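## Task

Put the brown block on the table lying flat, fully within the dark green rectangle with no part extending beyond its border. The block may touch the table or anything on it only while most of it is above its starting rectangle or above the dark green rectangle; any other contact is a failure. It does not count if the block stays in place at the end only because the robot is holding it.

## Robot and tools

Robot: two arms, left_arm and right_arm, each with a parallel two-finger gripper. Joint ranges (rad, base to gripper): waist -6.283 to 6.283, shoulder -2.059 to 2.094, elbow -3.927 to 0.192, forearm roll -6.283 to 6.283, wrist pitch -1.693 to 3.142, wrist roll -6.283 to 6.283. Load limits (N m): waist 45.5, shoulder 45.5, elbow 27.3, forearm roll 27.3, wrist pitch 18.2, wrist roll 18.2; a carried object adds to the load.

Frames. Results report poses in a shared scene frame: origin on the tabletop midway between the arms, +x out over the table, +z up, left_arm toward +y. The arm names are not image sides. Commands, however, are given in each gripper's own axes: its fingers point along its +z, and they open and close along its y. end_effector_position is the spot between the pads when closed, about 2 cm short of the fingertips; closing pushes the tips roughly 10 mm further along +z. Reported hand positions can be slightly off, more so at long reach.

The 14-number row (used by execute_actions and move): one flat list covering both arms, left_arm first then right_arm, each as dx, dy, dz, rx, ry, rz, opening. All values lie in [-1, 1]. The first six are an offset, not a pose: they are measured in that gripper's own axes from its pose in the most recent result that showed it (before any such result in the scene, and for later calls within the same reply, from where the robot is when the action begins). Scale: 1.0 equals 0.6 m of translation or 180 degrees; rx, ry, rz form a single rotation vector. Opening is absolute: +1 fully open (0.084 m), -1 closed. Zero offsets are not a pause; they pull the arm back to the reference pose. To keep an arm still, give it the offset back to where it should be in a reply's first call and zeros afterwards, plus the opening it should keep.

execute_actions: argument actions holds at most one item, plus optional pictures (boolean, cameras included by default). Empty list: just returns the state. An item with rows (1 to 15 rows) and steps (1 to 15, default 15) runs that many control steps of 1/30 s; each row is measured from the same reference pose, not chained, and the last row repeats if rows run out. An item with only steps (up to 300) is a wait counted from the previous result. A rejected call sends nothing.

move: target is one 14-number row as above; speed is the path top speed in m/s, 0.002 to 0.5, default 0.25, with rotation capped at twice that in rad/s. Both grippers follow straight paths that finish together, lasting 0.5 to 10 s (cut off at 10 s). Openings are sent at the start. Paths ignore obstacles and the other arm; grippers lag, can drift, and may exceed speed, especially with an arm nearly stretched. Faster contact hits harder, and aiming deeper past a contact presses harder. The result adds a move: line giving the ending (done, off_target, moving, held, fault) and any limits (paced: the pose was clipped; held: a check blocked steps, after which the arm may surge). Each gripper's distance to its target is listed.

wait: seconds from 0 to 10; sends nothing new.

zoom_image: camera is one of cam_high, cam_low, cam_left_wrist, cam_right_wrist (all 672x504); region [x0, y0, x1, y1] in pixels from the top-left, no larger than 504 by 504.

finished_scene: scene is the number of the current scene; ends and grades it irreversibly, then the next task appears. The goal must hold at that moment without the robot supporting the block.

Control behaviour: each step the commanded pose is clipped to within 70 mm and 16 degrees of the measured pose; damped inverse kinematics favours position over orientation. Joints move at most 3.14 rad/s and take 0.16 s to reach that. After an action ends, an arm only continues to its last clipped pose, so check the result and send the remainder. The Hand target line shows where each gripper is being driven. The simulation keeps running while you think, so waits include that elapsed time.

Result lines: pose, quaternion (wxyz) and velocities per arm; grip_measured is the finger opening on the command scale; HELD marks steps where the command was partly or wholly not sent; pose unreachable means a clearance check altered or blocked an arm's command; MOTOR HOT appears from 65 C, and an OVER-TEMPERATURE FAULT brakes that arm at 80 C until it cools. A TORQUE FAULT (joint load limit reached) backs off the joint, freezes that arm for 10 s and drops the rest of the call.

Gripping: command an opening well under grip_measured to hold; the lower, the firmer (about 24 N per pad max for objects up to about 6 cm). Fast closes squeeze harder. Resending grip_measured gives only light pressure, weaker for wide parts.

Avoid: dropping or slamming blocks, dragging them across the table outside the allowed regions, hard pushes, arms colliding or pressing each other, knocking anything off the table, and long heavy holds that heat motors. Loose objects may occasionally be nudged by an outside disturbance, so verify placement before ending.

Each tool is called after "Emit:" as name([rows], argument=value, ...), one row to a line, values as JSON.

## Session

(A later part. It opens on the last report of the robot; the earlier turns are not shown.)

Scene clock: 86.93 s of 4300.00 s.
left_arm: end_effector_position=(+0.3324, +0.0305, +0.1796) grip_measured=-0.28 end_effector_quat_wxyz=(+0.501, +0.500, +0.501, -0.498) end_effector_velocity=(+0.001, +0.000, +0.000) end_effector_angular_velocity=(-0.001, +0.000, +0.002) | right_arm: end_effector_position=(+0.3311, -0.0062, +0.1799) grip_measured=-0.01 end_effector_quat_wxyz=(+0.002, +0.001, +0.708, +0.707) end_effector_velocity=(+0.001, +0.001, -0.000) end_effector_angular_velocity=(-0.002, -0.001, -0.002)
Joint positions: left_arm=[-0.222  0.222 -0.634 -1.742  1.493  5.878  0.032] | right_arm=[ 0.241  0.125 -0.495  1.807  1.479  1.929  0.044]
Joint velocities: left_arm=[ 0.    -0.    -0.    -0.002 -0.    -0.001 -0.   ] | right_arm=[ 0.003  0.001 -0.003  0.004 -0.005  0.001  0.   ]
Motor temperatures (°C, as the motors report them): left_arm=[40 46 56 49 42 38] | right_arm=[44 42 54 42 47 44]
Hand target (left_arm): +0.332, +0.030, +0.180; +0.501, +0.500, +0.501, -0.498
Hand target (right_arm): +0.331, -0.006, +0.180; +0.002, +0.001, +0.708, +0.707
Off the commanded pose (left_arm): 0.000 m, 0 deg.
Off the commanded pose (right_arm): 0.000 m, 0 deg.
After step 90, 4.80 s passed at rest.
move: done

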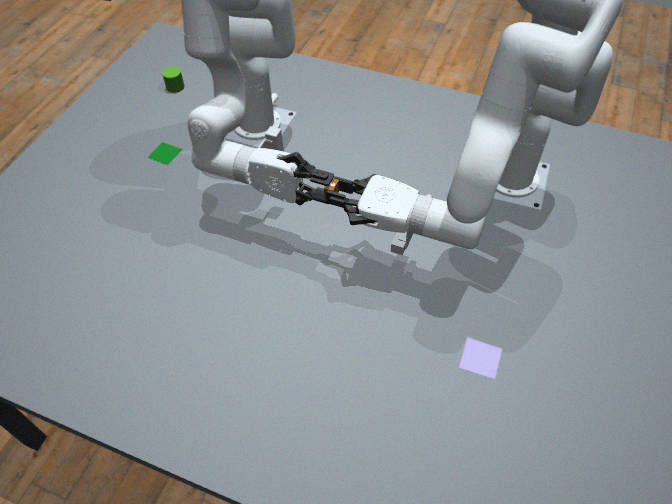

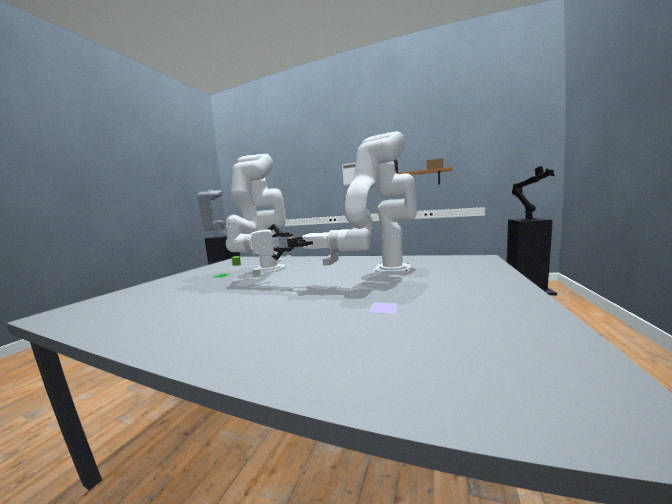

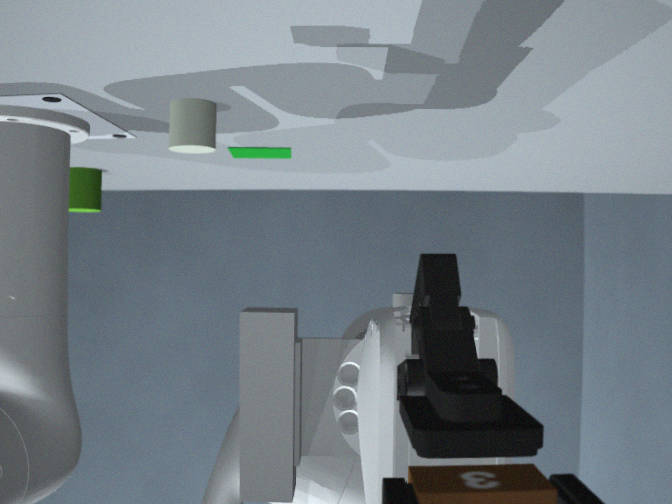

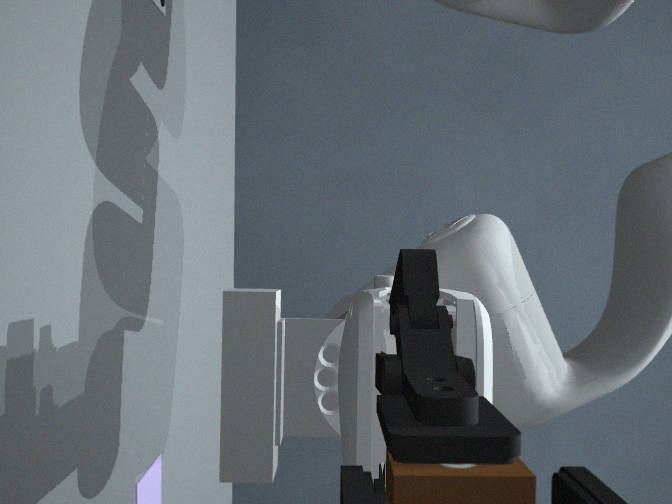

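Emit:
move(target=[0,0,0,0,0,0,-0.8,-0.0017,-0.0008,0.001,0,0,0,-0.12], speed=0.03)

Emit:
move(target=[0,0,0,0,0,0,-0.8,0,0,0,0,0,0,-0.6])

Emit:
zoom_image(camera="cam_left_wrist", region=[360, 380, 620, 504])

Emit:
zoom_image(camera="cam_high", region=[280, 150, 380, 225])

Scene clock: 97.77 s of 4300.00 s.
left_arm: end_effector_position=(+0.3324, +0.0305, +0.1796) grip_measured=-0.28 end_effector_quat_wxyz=(+0.501, +0.500, +0.501, -0.498) end_effector_velocity=(+0.001, -0.000, +0.001) end_effector_angular_velocity=(-0.001, -0.002, +0.001) | right_arm: end_effector_position=(+0.3321, -0.0056, +0.1794) grip_measured=-0.13 end_effector_quat_wxyz=(+0.002, +0.001, +0.708, +0.707) end_effector_velocity=(+0.001, -0.000, +0.000) end_effector_angular_velocity=(-0.000, -0.001, -0.002)
Joint positions: left_arm=[-0.222  0.222 -0.634 -1.742  1.493  5.878  0.032] | right_arm=[ 0.243  0.129 -0.499  1.808  1.479  1.928  0.038]
Joint velocities: left_arm=[-0.    -0.    -0.002 -0.001  0.     0.001 -0.   ] | right_arm=[-0.     0.    -0.002  0.001 -0.001  0.    -0.   ]
Motor temperatures (°C, as the motors report them): left_arm=[40 46 55 49 42 38] | right_arm=[44 42 54 42 47 44]
Hand target (left_arm): +0.332, +0.030, +0.180; +0.501, +0.500, +0.501, -0.498
Hand target (right_arm): +0.332, -0.006, +0.179; +0.002, +0.001, +0.708, +0.707
Off the commanded pose (left_arm): 0.000 m, 0 deg.
Off the commanded pose (right_arm): 0.000 m, 0 deg.
After step 90, 7.13 s passed at rest.
move: done

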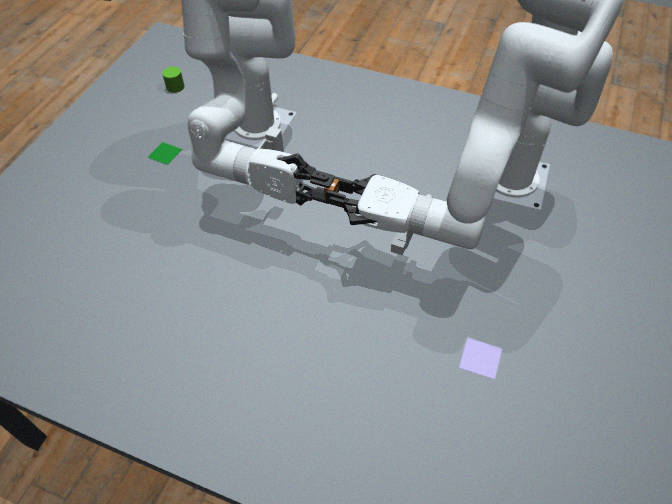

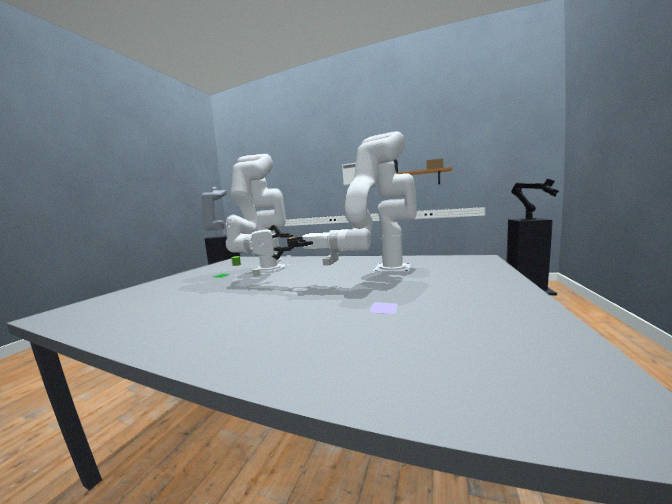

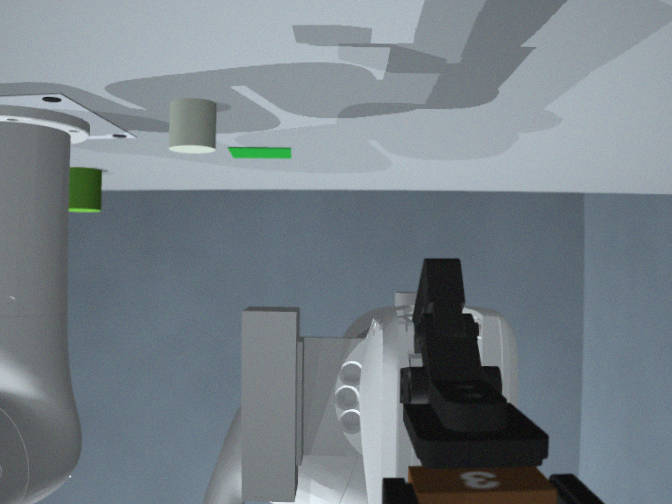

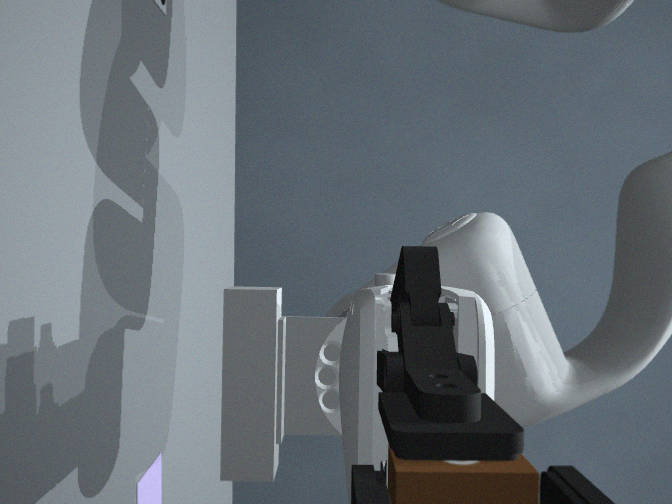

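Scene clock: 98.27 s of 4300.00 s.
left_arm: end_effector_position=(+0.3324, +0.0304, +0.1798) grip_measured=-0.28 end_effector_quat_wxyz=(+0.501, +0.500, +0.501, -0.498) end_effector_velocity=(-0.000, +0.000, -0.000) end_effector_angular_velocity=(+0.001, +0.000, +0.001) | right_arm: end_effector_position=(+0.3322, -0.0057, +0.1792) grip_measured=-0.28 end_effector_quat_wxyz=(+0.002, +0.001, +0.708, +0.706) end_effector_velocity=(-0.001, +0.000, -0.000) end_effector_angular_velocity=(-0.000, +0.001, +0.001)
Joint positions: left_arm=[-0.222  0.222 -0.634 -1.742  1.494  5.878  0.032] | right_arm=[ 0.242  0.129 -0.499  1.808  1.478  1.928  0.032]
Joint velocities: left_arm=[-0.    -0.001  0.001 -0.001 -0.001  0.    -0.   ] | right_arm=[ 0.    -0.     0.001 -0.001  0.    -0.    -0.   ]
Motor temperatures (°C, as the motors report them): left_arm=[40 46 55 49 42 38] | right_arm=[44 42 54 42 47 44]
Hand target (left_arm): +0.332, +0.030, +0.180; +0.501, +0.500, +0.501, -0.498
Hand target (right_arm): +0.332, -0.006, +0.179; +0.002, +0.001, +0.708, +0.707
Off the commanded pose (left_arm): 0.000 m, 0 deg.
Off the commanded pose (right_arm): 0.000 m, 0 deg.
move: done

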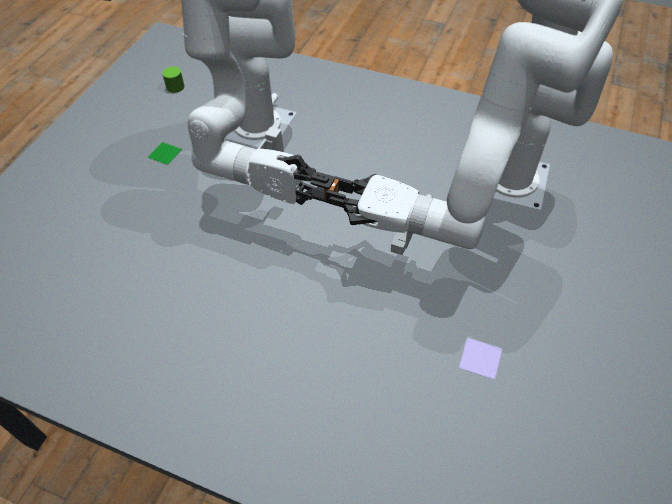

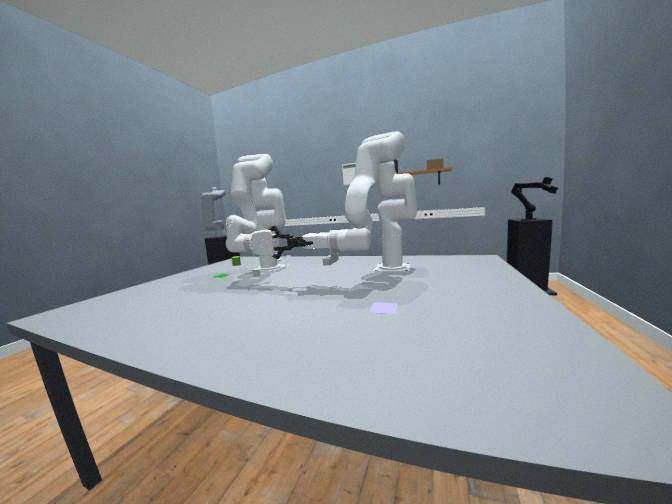

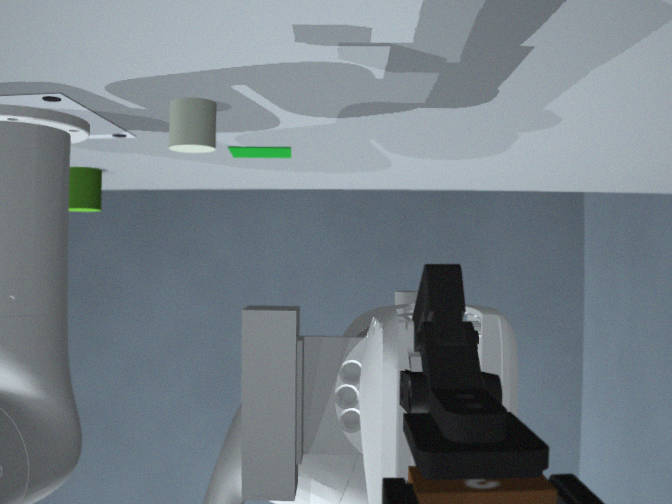

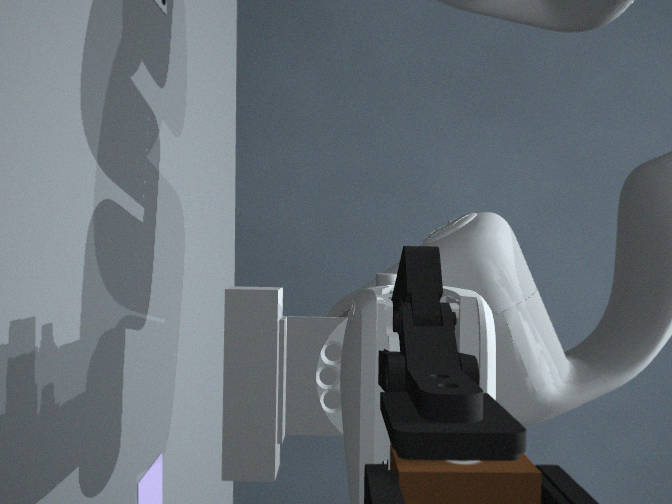

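Region (360, 380, 620, 504) of cam_left_wrist's 672x504 image, scaled by 1.938, with more detail than that image has; it fills the top 240 rows of this view, and the rest is white.

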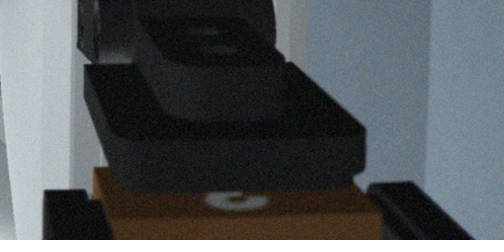

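Region (280, 150, 380, 225) of cam_high's 672x504 image, scaled by 5.040, with more detail than that image has; it fills the top 378 rows of this view, and the rest is white.

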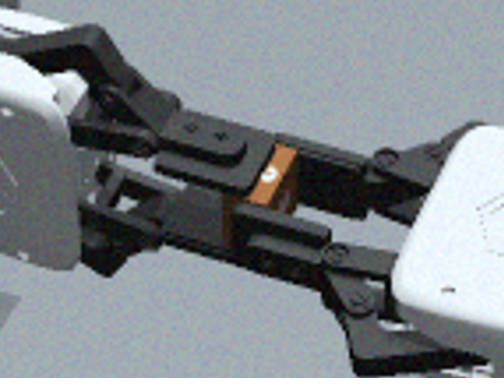

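Emit:
move(target=[0,0,0,0,0,0,0.3,0,0,0,0,0,0,-0.8])

Emit:
move(target=[0,0,-0.06,0,0,0,0.3,0,0,0,0,0,0,-0.8], speed=0.12)

Emit:
move(target=[0,0,0,0,0,0,0.3,0.08,-0.05,-0.8,0.499,0,0,-0.8], speed=0.35)

Scene clock: 112.77 s of 4300.00 s.
left_arm: end_effector_position=(+0.3324, +0.0304, +0.1797) grip_measured=+0.29 end_effector_quat_wxyz=(+0.501, +0.500, +0.501, -0.498) end_effector_velocity=(-0.000, -0.000, +0.000) end_effector_angular_velocity=(-0.001, +0.001, -0.000) | right_arm: end_effector_position=(+0.3322, -0.0057, +0.1793) grip_measured=-0.28 end_effector_quat_wxyz=(+0.002, +0.001, +0.708, +0.706) end_effector_velocity=(-0.000, -0.000, -0.000) end_effector_angular_velocity=(-0.000, +0.002, -0.000)
Joint positions: left_arm=[-0.222  0.222 -0.634 -1.742  1.494  5.878  0.056] | right_arm=[ 0.242  0.129 -0.499  1.808  1.478  1.928  0.032]
Joint velocities: left_arm=[ 0.    -0.     0.001 -0.     0.001 -0.     0.   ] | right_arm=[-0.     0.     0.001  0.    -0.     0.001 -0.   ]
Motor temperatures (°C, as the motors report them): left_arm=[40 45 54 49 42 38] | right_arm=[44 42 54 42 48 44]
Hand target (left_arm): +0.332, +0.030, +0.180; +0.501, +0.500, +0.501, -0.498
Hand target (right_arm): +0.332, -0.006, +0.179; +0.002, +0.001, +0.708, +0.706
Off the commanded pose (left_arm): 0.000 m, 0 deg.
Off the commanded pose (right_arm): 0.000 m, 0 deg.
After step 90, 10.80 s passed at rest.
move: done

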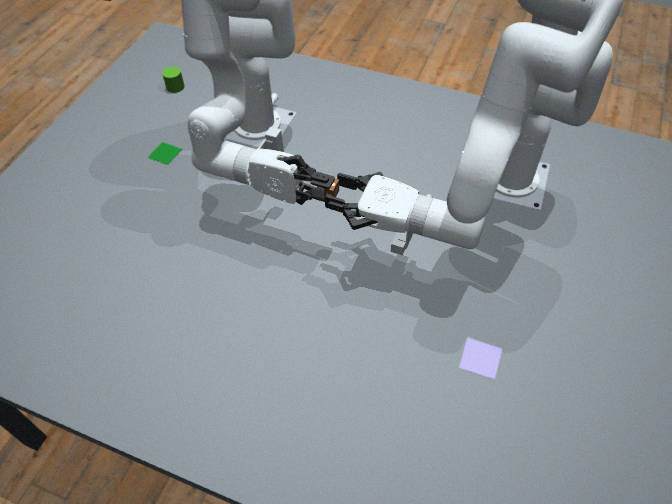

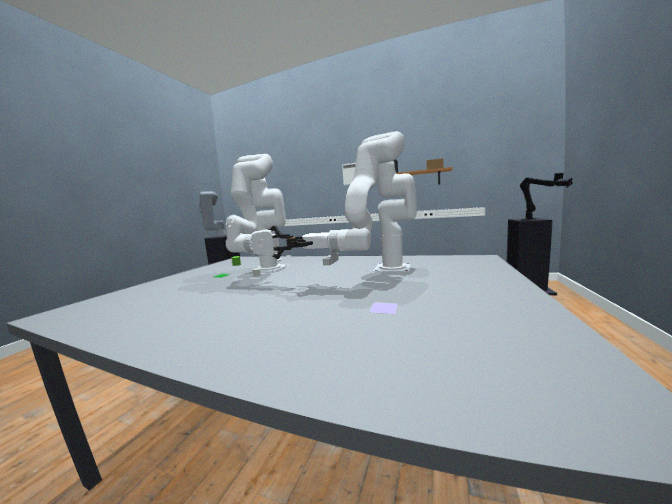

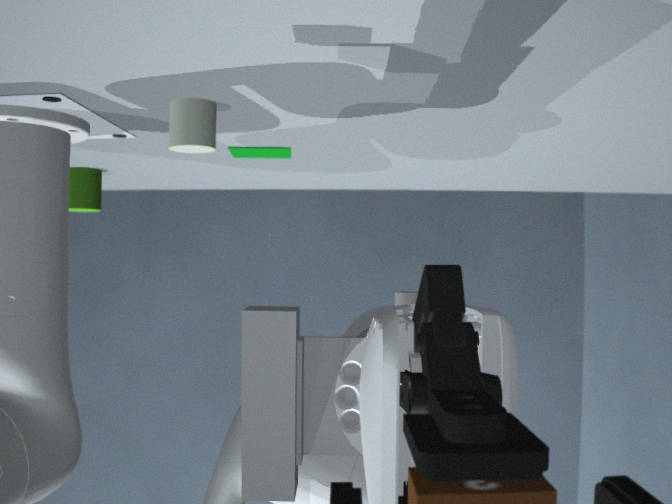

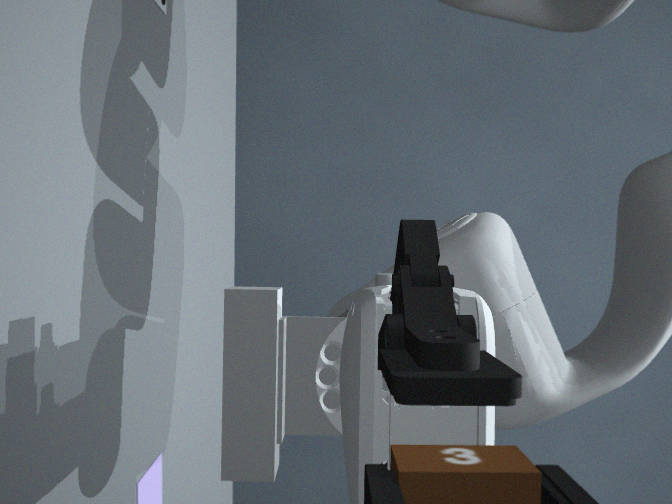

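Scene clock: 113.60 s of 4300.00 s.
left_arm: end_effector_position=(+0.3323, +0.0662, +0.1798) grip_measured=+0.29 end_effector_quat_wxyz=(+0.501, +0.500, +0.501, -0.498) end_effector_velocity=(-0.000, +0.001, -0.000) end_effector_angular_velocity=(+0.000, -0.000, -0.001) | right_arm: end_effector_position=(+0.3322, -0.0057, +0.1793) grip_measured=-0.28 end_effector_quat_wxyz=(+0.002, +0.001, +0.708, +0.706) end_effector_velocity=(-0.000, -0.000, -0.001) end_effector_angular_velocity=(-0.000, +0.002, -0.002)
Joint positions: left_arm=[-0.111  0.211 -0.617 -1.641  1.538  5.879  0.056] | right_arm=[ 0.242  0.129 -0.499  1.808  1.478  1.928  0.032]
Joint velocities: left_arm=[ 0.004  0.    -0.001  0.005  0.002 -0.    -0.   ] | right_arm=[ 0.     0.     0.002  0.002 -0.    -0.    -0.   ]
Motor temperatures (°C, as the motors report them): left_arm=[40 45 54 49 42 38] | right_arm=[44 42 54 42 48 44]
Hand target (left_arm): +0.332, +0.066, +0.180; +0.501, +0.500, +0.501, -0.498
Hand target (right_arm): +0.332, -0.006, +0.179; +0.002, +0.001, +0.708, +0.706
Off the commanded pose (left_arm): 0.000 m, 0 deg.
Off the commanded pose (right_arm): 0.000 m, 0 deg.
move: done

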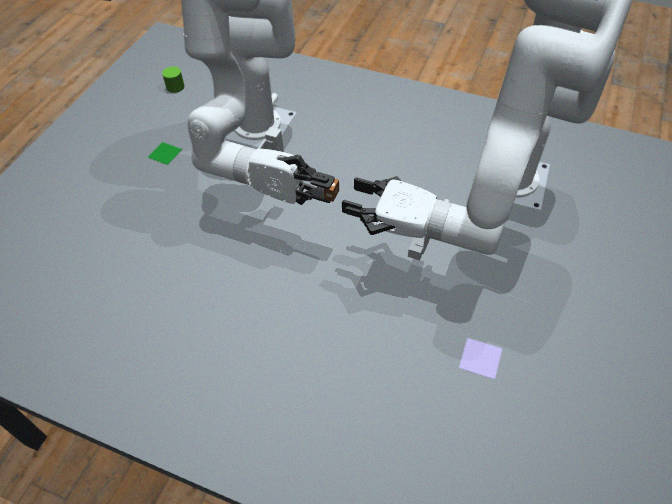

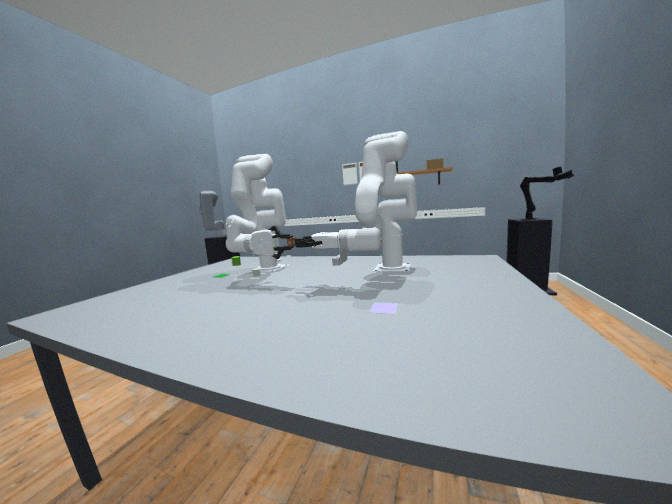

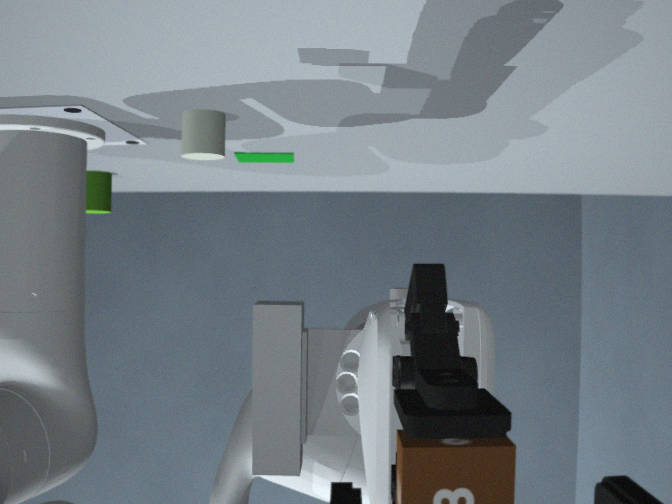

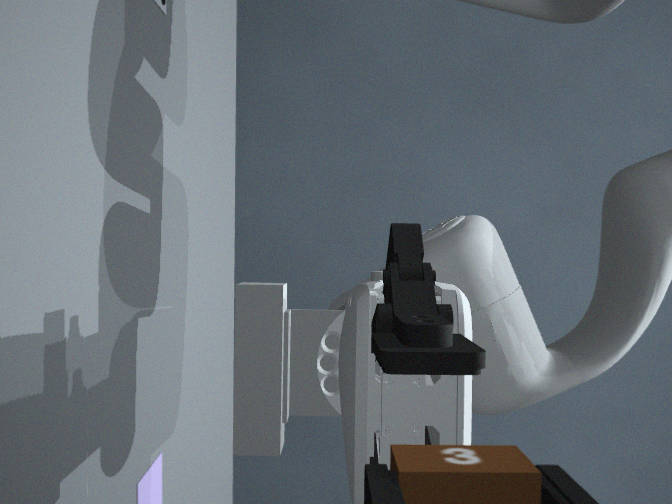

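Scene clock: 116.43 s of 4300.00 s.
left_arm: end_effector_position=(+0.3323, +0.0662, +0.1798) grip_measured=+0.29 end_effector_quat_wxyz=(+0.501, +0.500, +0.501, -0.498) end_effector_velocity=(+0.000, +0.000, -0.000) end_effector_angular_velocity=(+0.001, -0.001, -0.000) | right_arm: end_effector_position=(+0.2833, -0.4848, +0.1494) grip_measured=-0.28 end_effector_quat_wxyz=(+0.000, -0.000, +1.000, +0.002) end_effector_velocity=(-0.000, -0.001, -0.001) end_effector_angular_velocity=(-0.003, +0.001, -0.002)
Joint positions: left_arm=[-0.111  0.211 -0.617 -1.641  1.538  5.879  0.056] | right_arm=[-0.562 -0.533 -0.411  0.006  0.946  2.584  0.032]
Joint velocities: left_arm=[-0.     0.001 -0.001  0.001 -0.001  0.001 -0.   ] | right_arm=[-0.002  0.002  0.001 -0.003 -0.004  0.001 -0.   ]
Motor temperatures (°C, as the motors report them): left_arm=[40 45 53 49 42 38] | right_arm=[44 42 55 42 48 44]
Hand target (left_arm): +0.332, +0.066, +0.180; +0.501, +0.500, +0.501, -0.498
Hand target (right_arm): +0.283, -0.485, +0.149; +0.000, -0.000, +1.000, +0.002
Off the commanded pose (left_arm): 0.000 m, 0 deg.
Off the commanded pose (right_arm): 0.001 m, 0 deg.
move: done

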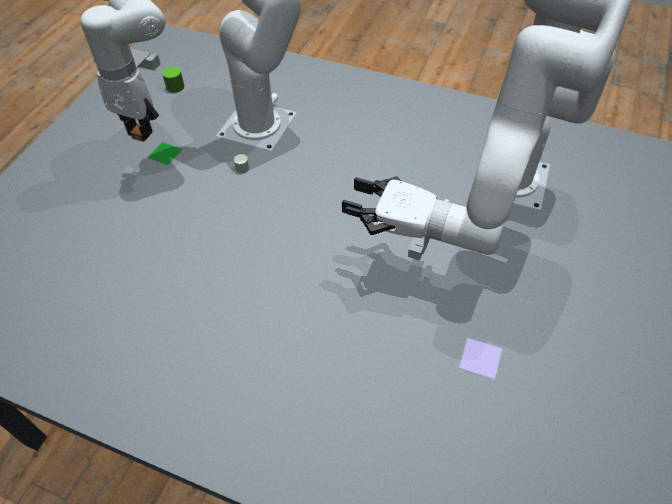

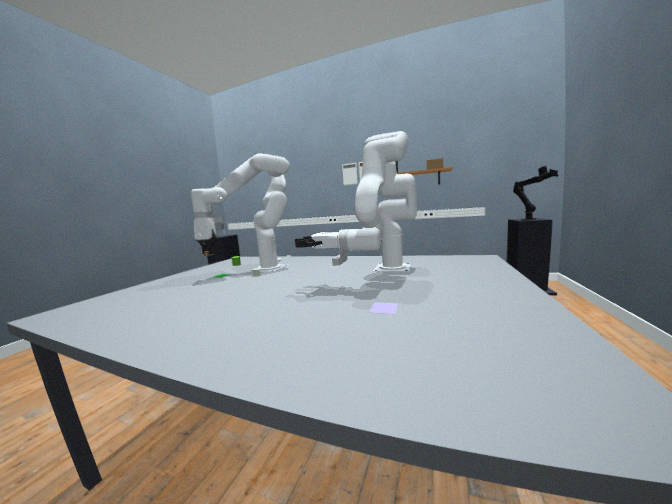

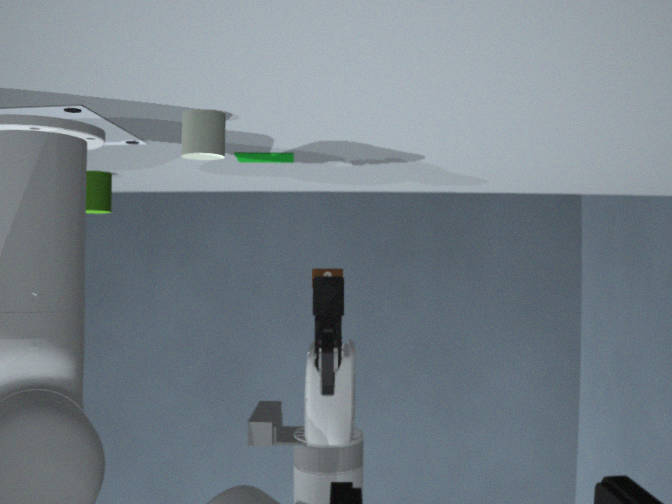

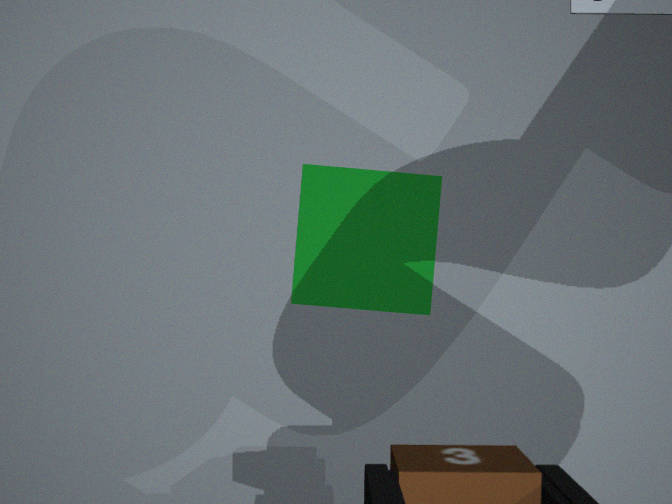

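Emit:
move(target=[0,0,0,0,0,0,0.3,0.11,-0.023,0.173,0,0,0.028,-0.8], speed=0.15)

Scene clock: 130.23 s of 4300.00 s.
left_arm: end_effector_position=(+0.3323, +0.0662, +0.1798) grip_measured=+0.29 end_effector_quat_wxyz=(+0.501, +0.500, +0.501, -0.498) end_effector_velocity=(+0.000, -0.000, +0.000) end_effector_angular_velocity=(-0.000, +0.000, -0.000) | right_arm: end_effector_position=(+0.2174, -0.4979, +0.0459) grip_measured=-0.28 end_effector_quat_wxyz=(+0.000, +0.044, +0.999, +0.002) end_effector_velocity=(-0.000, +0.000, -0.002) end_effector_angular_velocity=(+0.002, +0.001, -0.001)
Joint positions: left_arm=[-0.111  0.211 -0.617 -1.641  1.538  5.879  0.056] | right_arm=[-0.742 -0.416 -0.135  0.008  0.553  2.489  0.032]
Joint velocities: left_arm=[ 0.     0.    -0.001  0.     0.    -0.    -0.   ] | right_arm=[-0.001  0.007  0.001  0.002 -0.007 -0.001 -0.   ]
Motor temperatures (°C, as the motors report them): left_arm=[40 45 53 49 42 38] | right_arm=[44 41 59 42 47 44]
Hand target (left_arm): +0.332, +0.066, +0.180; +0.501, +0.500, +0.501, -0.498
Hand target (right_arm): +0.217, -0.498, +0.046; +0.000, +0.044, +0.999, +0.003
Off the commanded pose (left_arm): 0.000 m, 0 deg.
Off the commanded pose (right_arm): 0.000 m, 0 deg.
After step 90, 9.43 s passed at rest.
move: done

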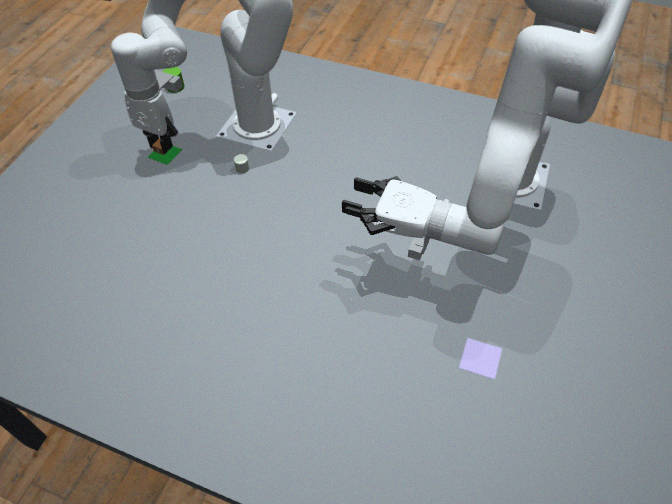

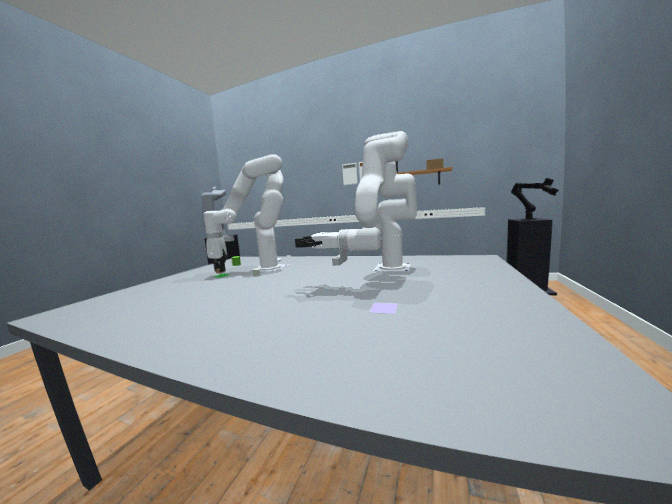

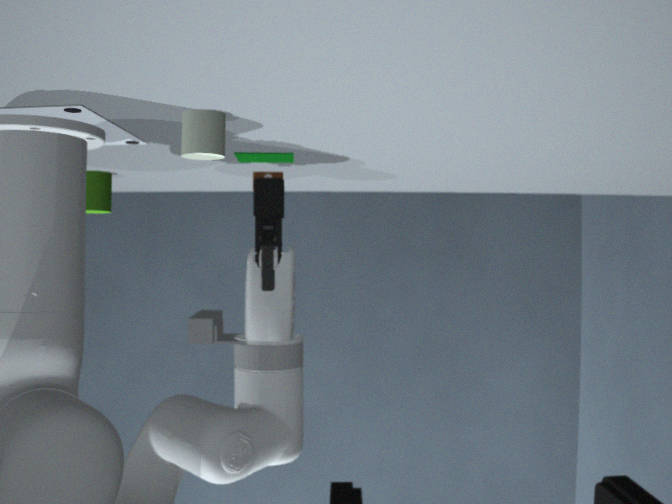

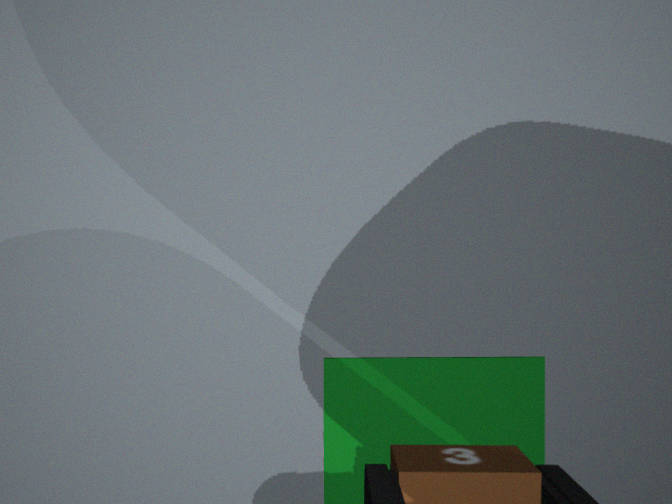

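Emit:
move(target=[0,0,0,0,0,0,0.3,0.0065,-0.003,0.0305,0,0,0,-0.8], speed=0.025)

Emit:
zoom_image(camera="cam_left_wrist", region=[225, 135, 305, 195])

Scene clock: 140.57 s of 4300.00 s.
left_arm: end_effector_position=(+0.3323, +0.0662, +0.1798) grip_measured=+0.29 end_effector_quat_wxyz=(+0.501, +0.500, +0.501, -0.498) end_effector_velocity=(+0.000, -0.000, -0.000) end_effector_angular_velocity=(-0.001, +0.001, +0.001) | right_arm: end_effector_position=(+0.2134, -0.4992, +0.0278) grip_measured=-0.28 end_effector_quat_wxyz=(+0.000, +0.044, +0.999, +0.002) end_effector_velocity=(+0.001, -0.001, -0.001) end_effector_angular_velocity=(-0.002, -0.002, +0.001)
Joint positions: left_arm=[-0.111  0.211 -0.617 -1.641  1.538  5.879  0.056] | right_arm=[-0.756 -0.334 -0.12   0.009  0.456  2.473  0.032]
Joint velocities: left_arm=[ 0.     0.     0.001 -0.001  0.     0.    -0.   ] | right_arm=[-0.     0.008 -0.     0.001 -0.01  -0.002  0.   ]
Motor temperatures (°C, as the motors report them): left_arm=[40 45 53 49 42 38] | right_arm=[44 41 59 42 47 44]
Hand target (left_arm): +0.332, +0.066, +0.180; +0.501, +0.500, +0.501, -0.498
Hand target (right_arm): +0.213, -0.499, +0.028; +0.000, +0.044, +0.999, +0.002
Off the commanded pose (left_arm): 0.000 m, 0 deg.
Off the commanded pose (right_arm): 0.000 m, 0 deg.
After step 90, 6.30 s passed at rest.
move: done

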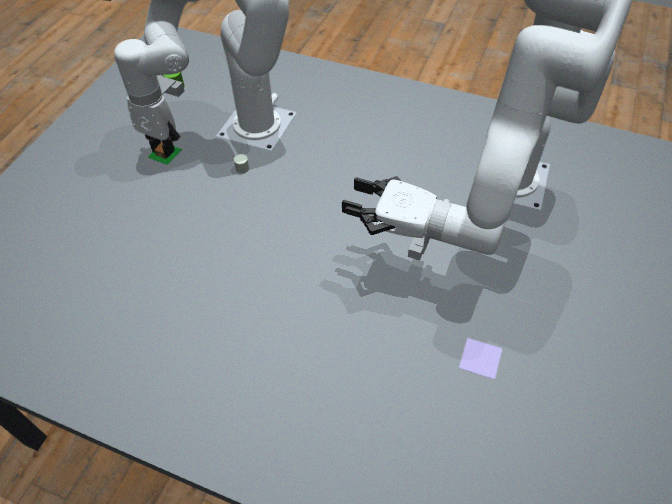

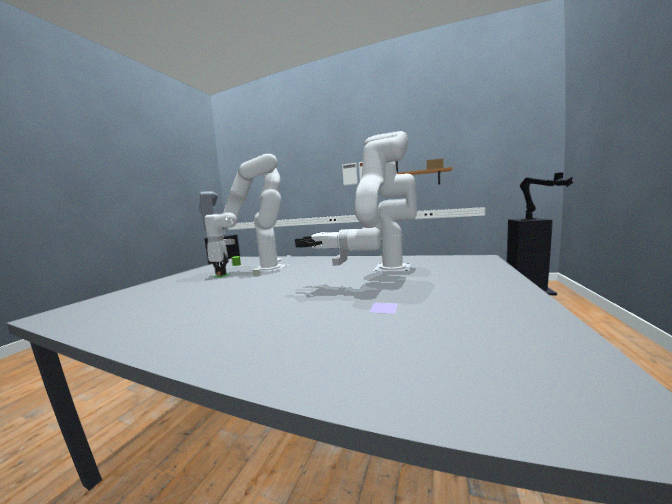

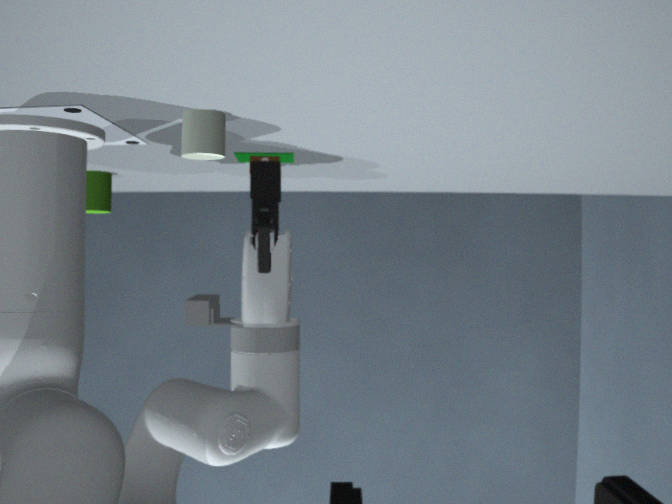

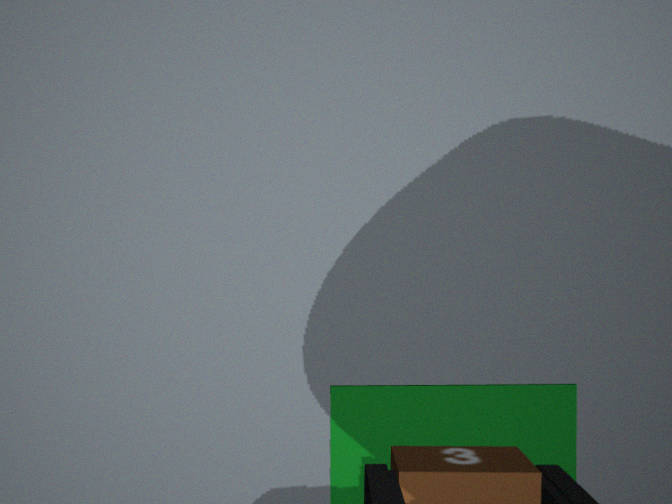

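Region (225, 135, 305, 195) of cam_left_wrist's 672x504 image, scaled by 6.300, with more detail than that image has; it fills the top 378 rows of this view, and the rest is white.

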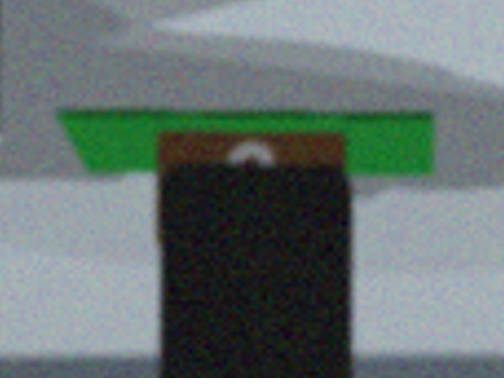

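About 1 mm above the table.

Emit:
execute_actions([
  {"rows":[[0,0,0,0,0,0,0.3,0,0,0.001,0,0,0,-0.8],[0,0,0,0,0,0,0.3,0,0,0.0015,0,0,0,-0.8],[0,0,0,0,0,0,0.3,0,0,0.0015,0,0,0,-0.8],[0,0,0,0,0,0,0.3,0,0,0.0015,0,0,0,-0.8],[0,0,0,0,0,0,0.3,0,0,0.0015,0,0,0,-0.8],[0,0,0,0,0,0,0.3,0,0,0.0015,0,0,0,0.3]],"steps":15},
], pictures=false)

Emit:
move(target=[0,0,0,0,0,0,0.3,-0.03,0,-0.12,0,0,0,0.3], speed=0.15)

Scene clock: 149.23 s of 4300.00 s.
left_arm: end_effector_position=(+0.3323, +0.0662, +0.1798) grip_measured=+0.29 end_effector_quat_wxyz=(+0.501, +0.500, +0.501, -0.498) end_effector_velocity=(-0.000, +0.000, -0.000) end_effector_angular_velocity=(-0.000, +0.004, +0.001) | right_arm: end_effector_position=(+0.2133, -0.4991, +0.0267) grip_measured=+0.29 end_effector_quat_wxyz=(+0.000, +0.044, +0.999, +0.002) end_effector_velocity=(+0.001, -0.001, +0.001) end_effector_angular_velocity=(-0.001, -0.002, +0.000)
Joint positions: left_arm=[-0.111  0.211 -0.617 -1.641  1.538  5.879  0.056] | right_arm=[-0.756 -0.329 -0.119  0.009  0.451  2.473  0.056]
Joint velocities: left_arm=[ 0.     0.001  0.001 -0.001  0.    -0.002 -0.   ] | right_arm=[ 0.001 -0.002 -0.002  0.001  0.001  0.     0.004]
Motor temperatures (°C, as the motors report them): left_arm=[40 45 53 49 42 38] | right_arm=[44 40 58 42 47 44]
Hand target (left_arm): +0.332, +0.066, +0.180; +0.501, +0.500, +0.501, -0.498
Hand target (right_arm): +0.213, -0.499, +0.027; +0.000, +0.044, +0.999, +0.002
Off the commanded pose (left_arm): 0.000 m, 0 deg.
Off the commanded pose (right_arm): 0.000 m, 0 deg.
Steps of this call (steps 1 to 90: nothing new was sent; then 5.17 s passed at rest; steps 91 to 105: all 15 steps of this action). Readings (end_effector_position):
91: left_arm (+0.3323, +0.0662, +0.1798) | right_arm (+0.2134, -0.4992, +0.0276)
92: left_arm (+0.3323, +0.0662, +0.1798) | right_arm (+0.2134, -0.4992, +0.0276)
94: left_arm (+0.3323, +0.0662, +0.1798) | right_arm (+0.2134, -0.4991, +0.0273)
98: left_arm (+0.3323, +0.0662, +0.1798) | right_arm (+0.2133, -0.4991, +0.0268)
105: the state above

Scene clock: 150.47 s of 4300.00 s.
left_arm: end_effector_position=(+0.3323, +0.0662, +0.1798) grip_measured=+0.29 end_effector_quat_wxyz=(+0.501, +0.500, +0.501, -0.498) end_effector_velocity=(+0.001, +0.000, +0.000) end_effector_angular_velocity=(+0.001, -0.001, -0.000) | right_arm: end_effector_position=(+0.2311, -0.5011, +0.0983) grip_measured=+0.29 end_effector_quat_wxyz=(+0.000, +0.044, +0.999, +0.003) end_effector_velocity=(+0.001, -0.000, +0.003) end_effector_angular_velocity=(-0.002, -0.001, +0.001)
Joint positions: left_arm=[-0.111  0.211 -0.617 -1.641  1.538  5.879  0.056] | right_arm=[-0.717 -0.56  -0.229  0.006  0.792  2.516  0.056]
Joint velocities: left_arm=[ 0.    -0.001 -0.002  0.    -0.001 -0.001  0.   ] | right_arm=[ 0.001 -0.007 -0.004 -0.001  0.009  0.001 -0.   ]
Motor temperatures (°C, as the motors report them): left_arm=[40 45 53 49 42 38] | right_arm=[44 40 58 42 47 44]
Hand target (left_arm): +0.332, +0.066, +0.180; +0.501, +0.500, +0.501, -0.498
Hand target (right_arm): +0.231, -0.501, +0.099; +0.000, +0.044, +0.999, +0.002
Off the commanded pose (left_arm): 0.000 m, 0 deg.
Off the commanded pose (right_arm): 0.001 m, 0 deg.
move: done

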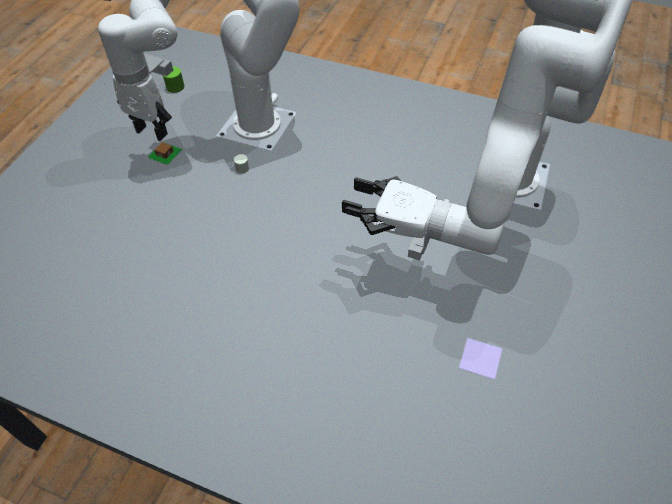

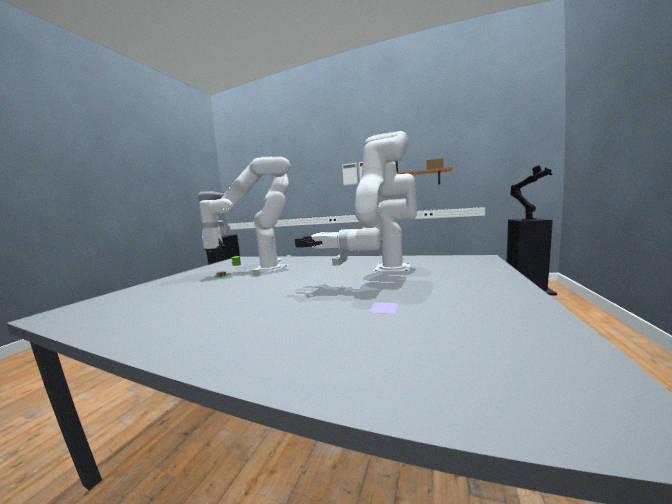

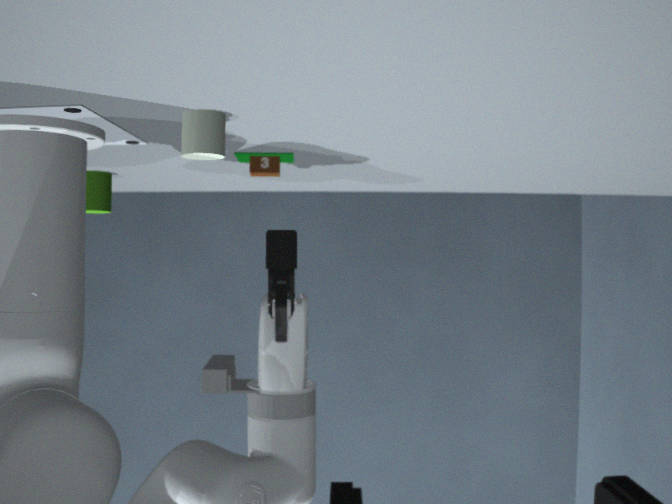

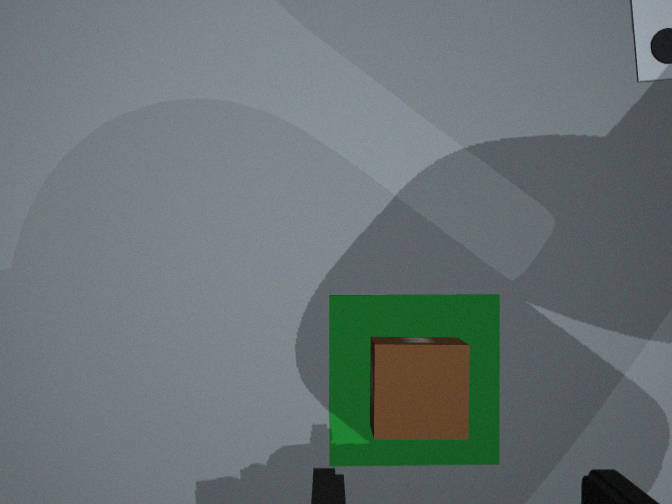

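Emit:
finished_scene(scene=2)

The scene is finished: the task was done.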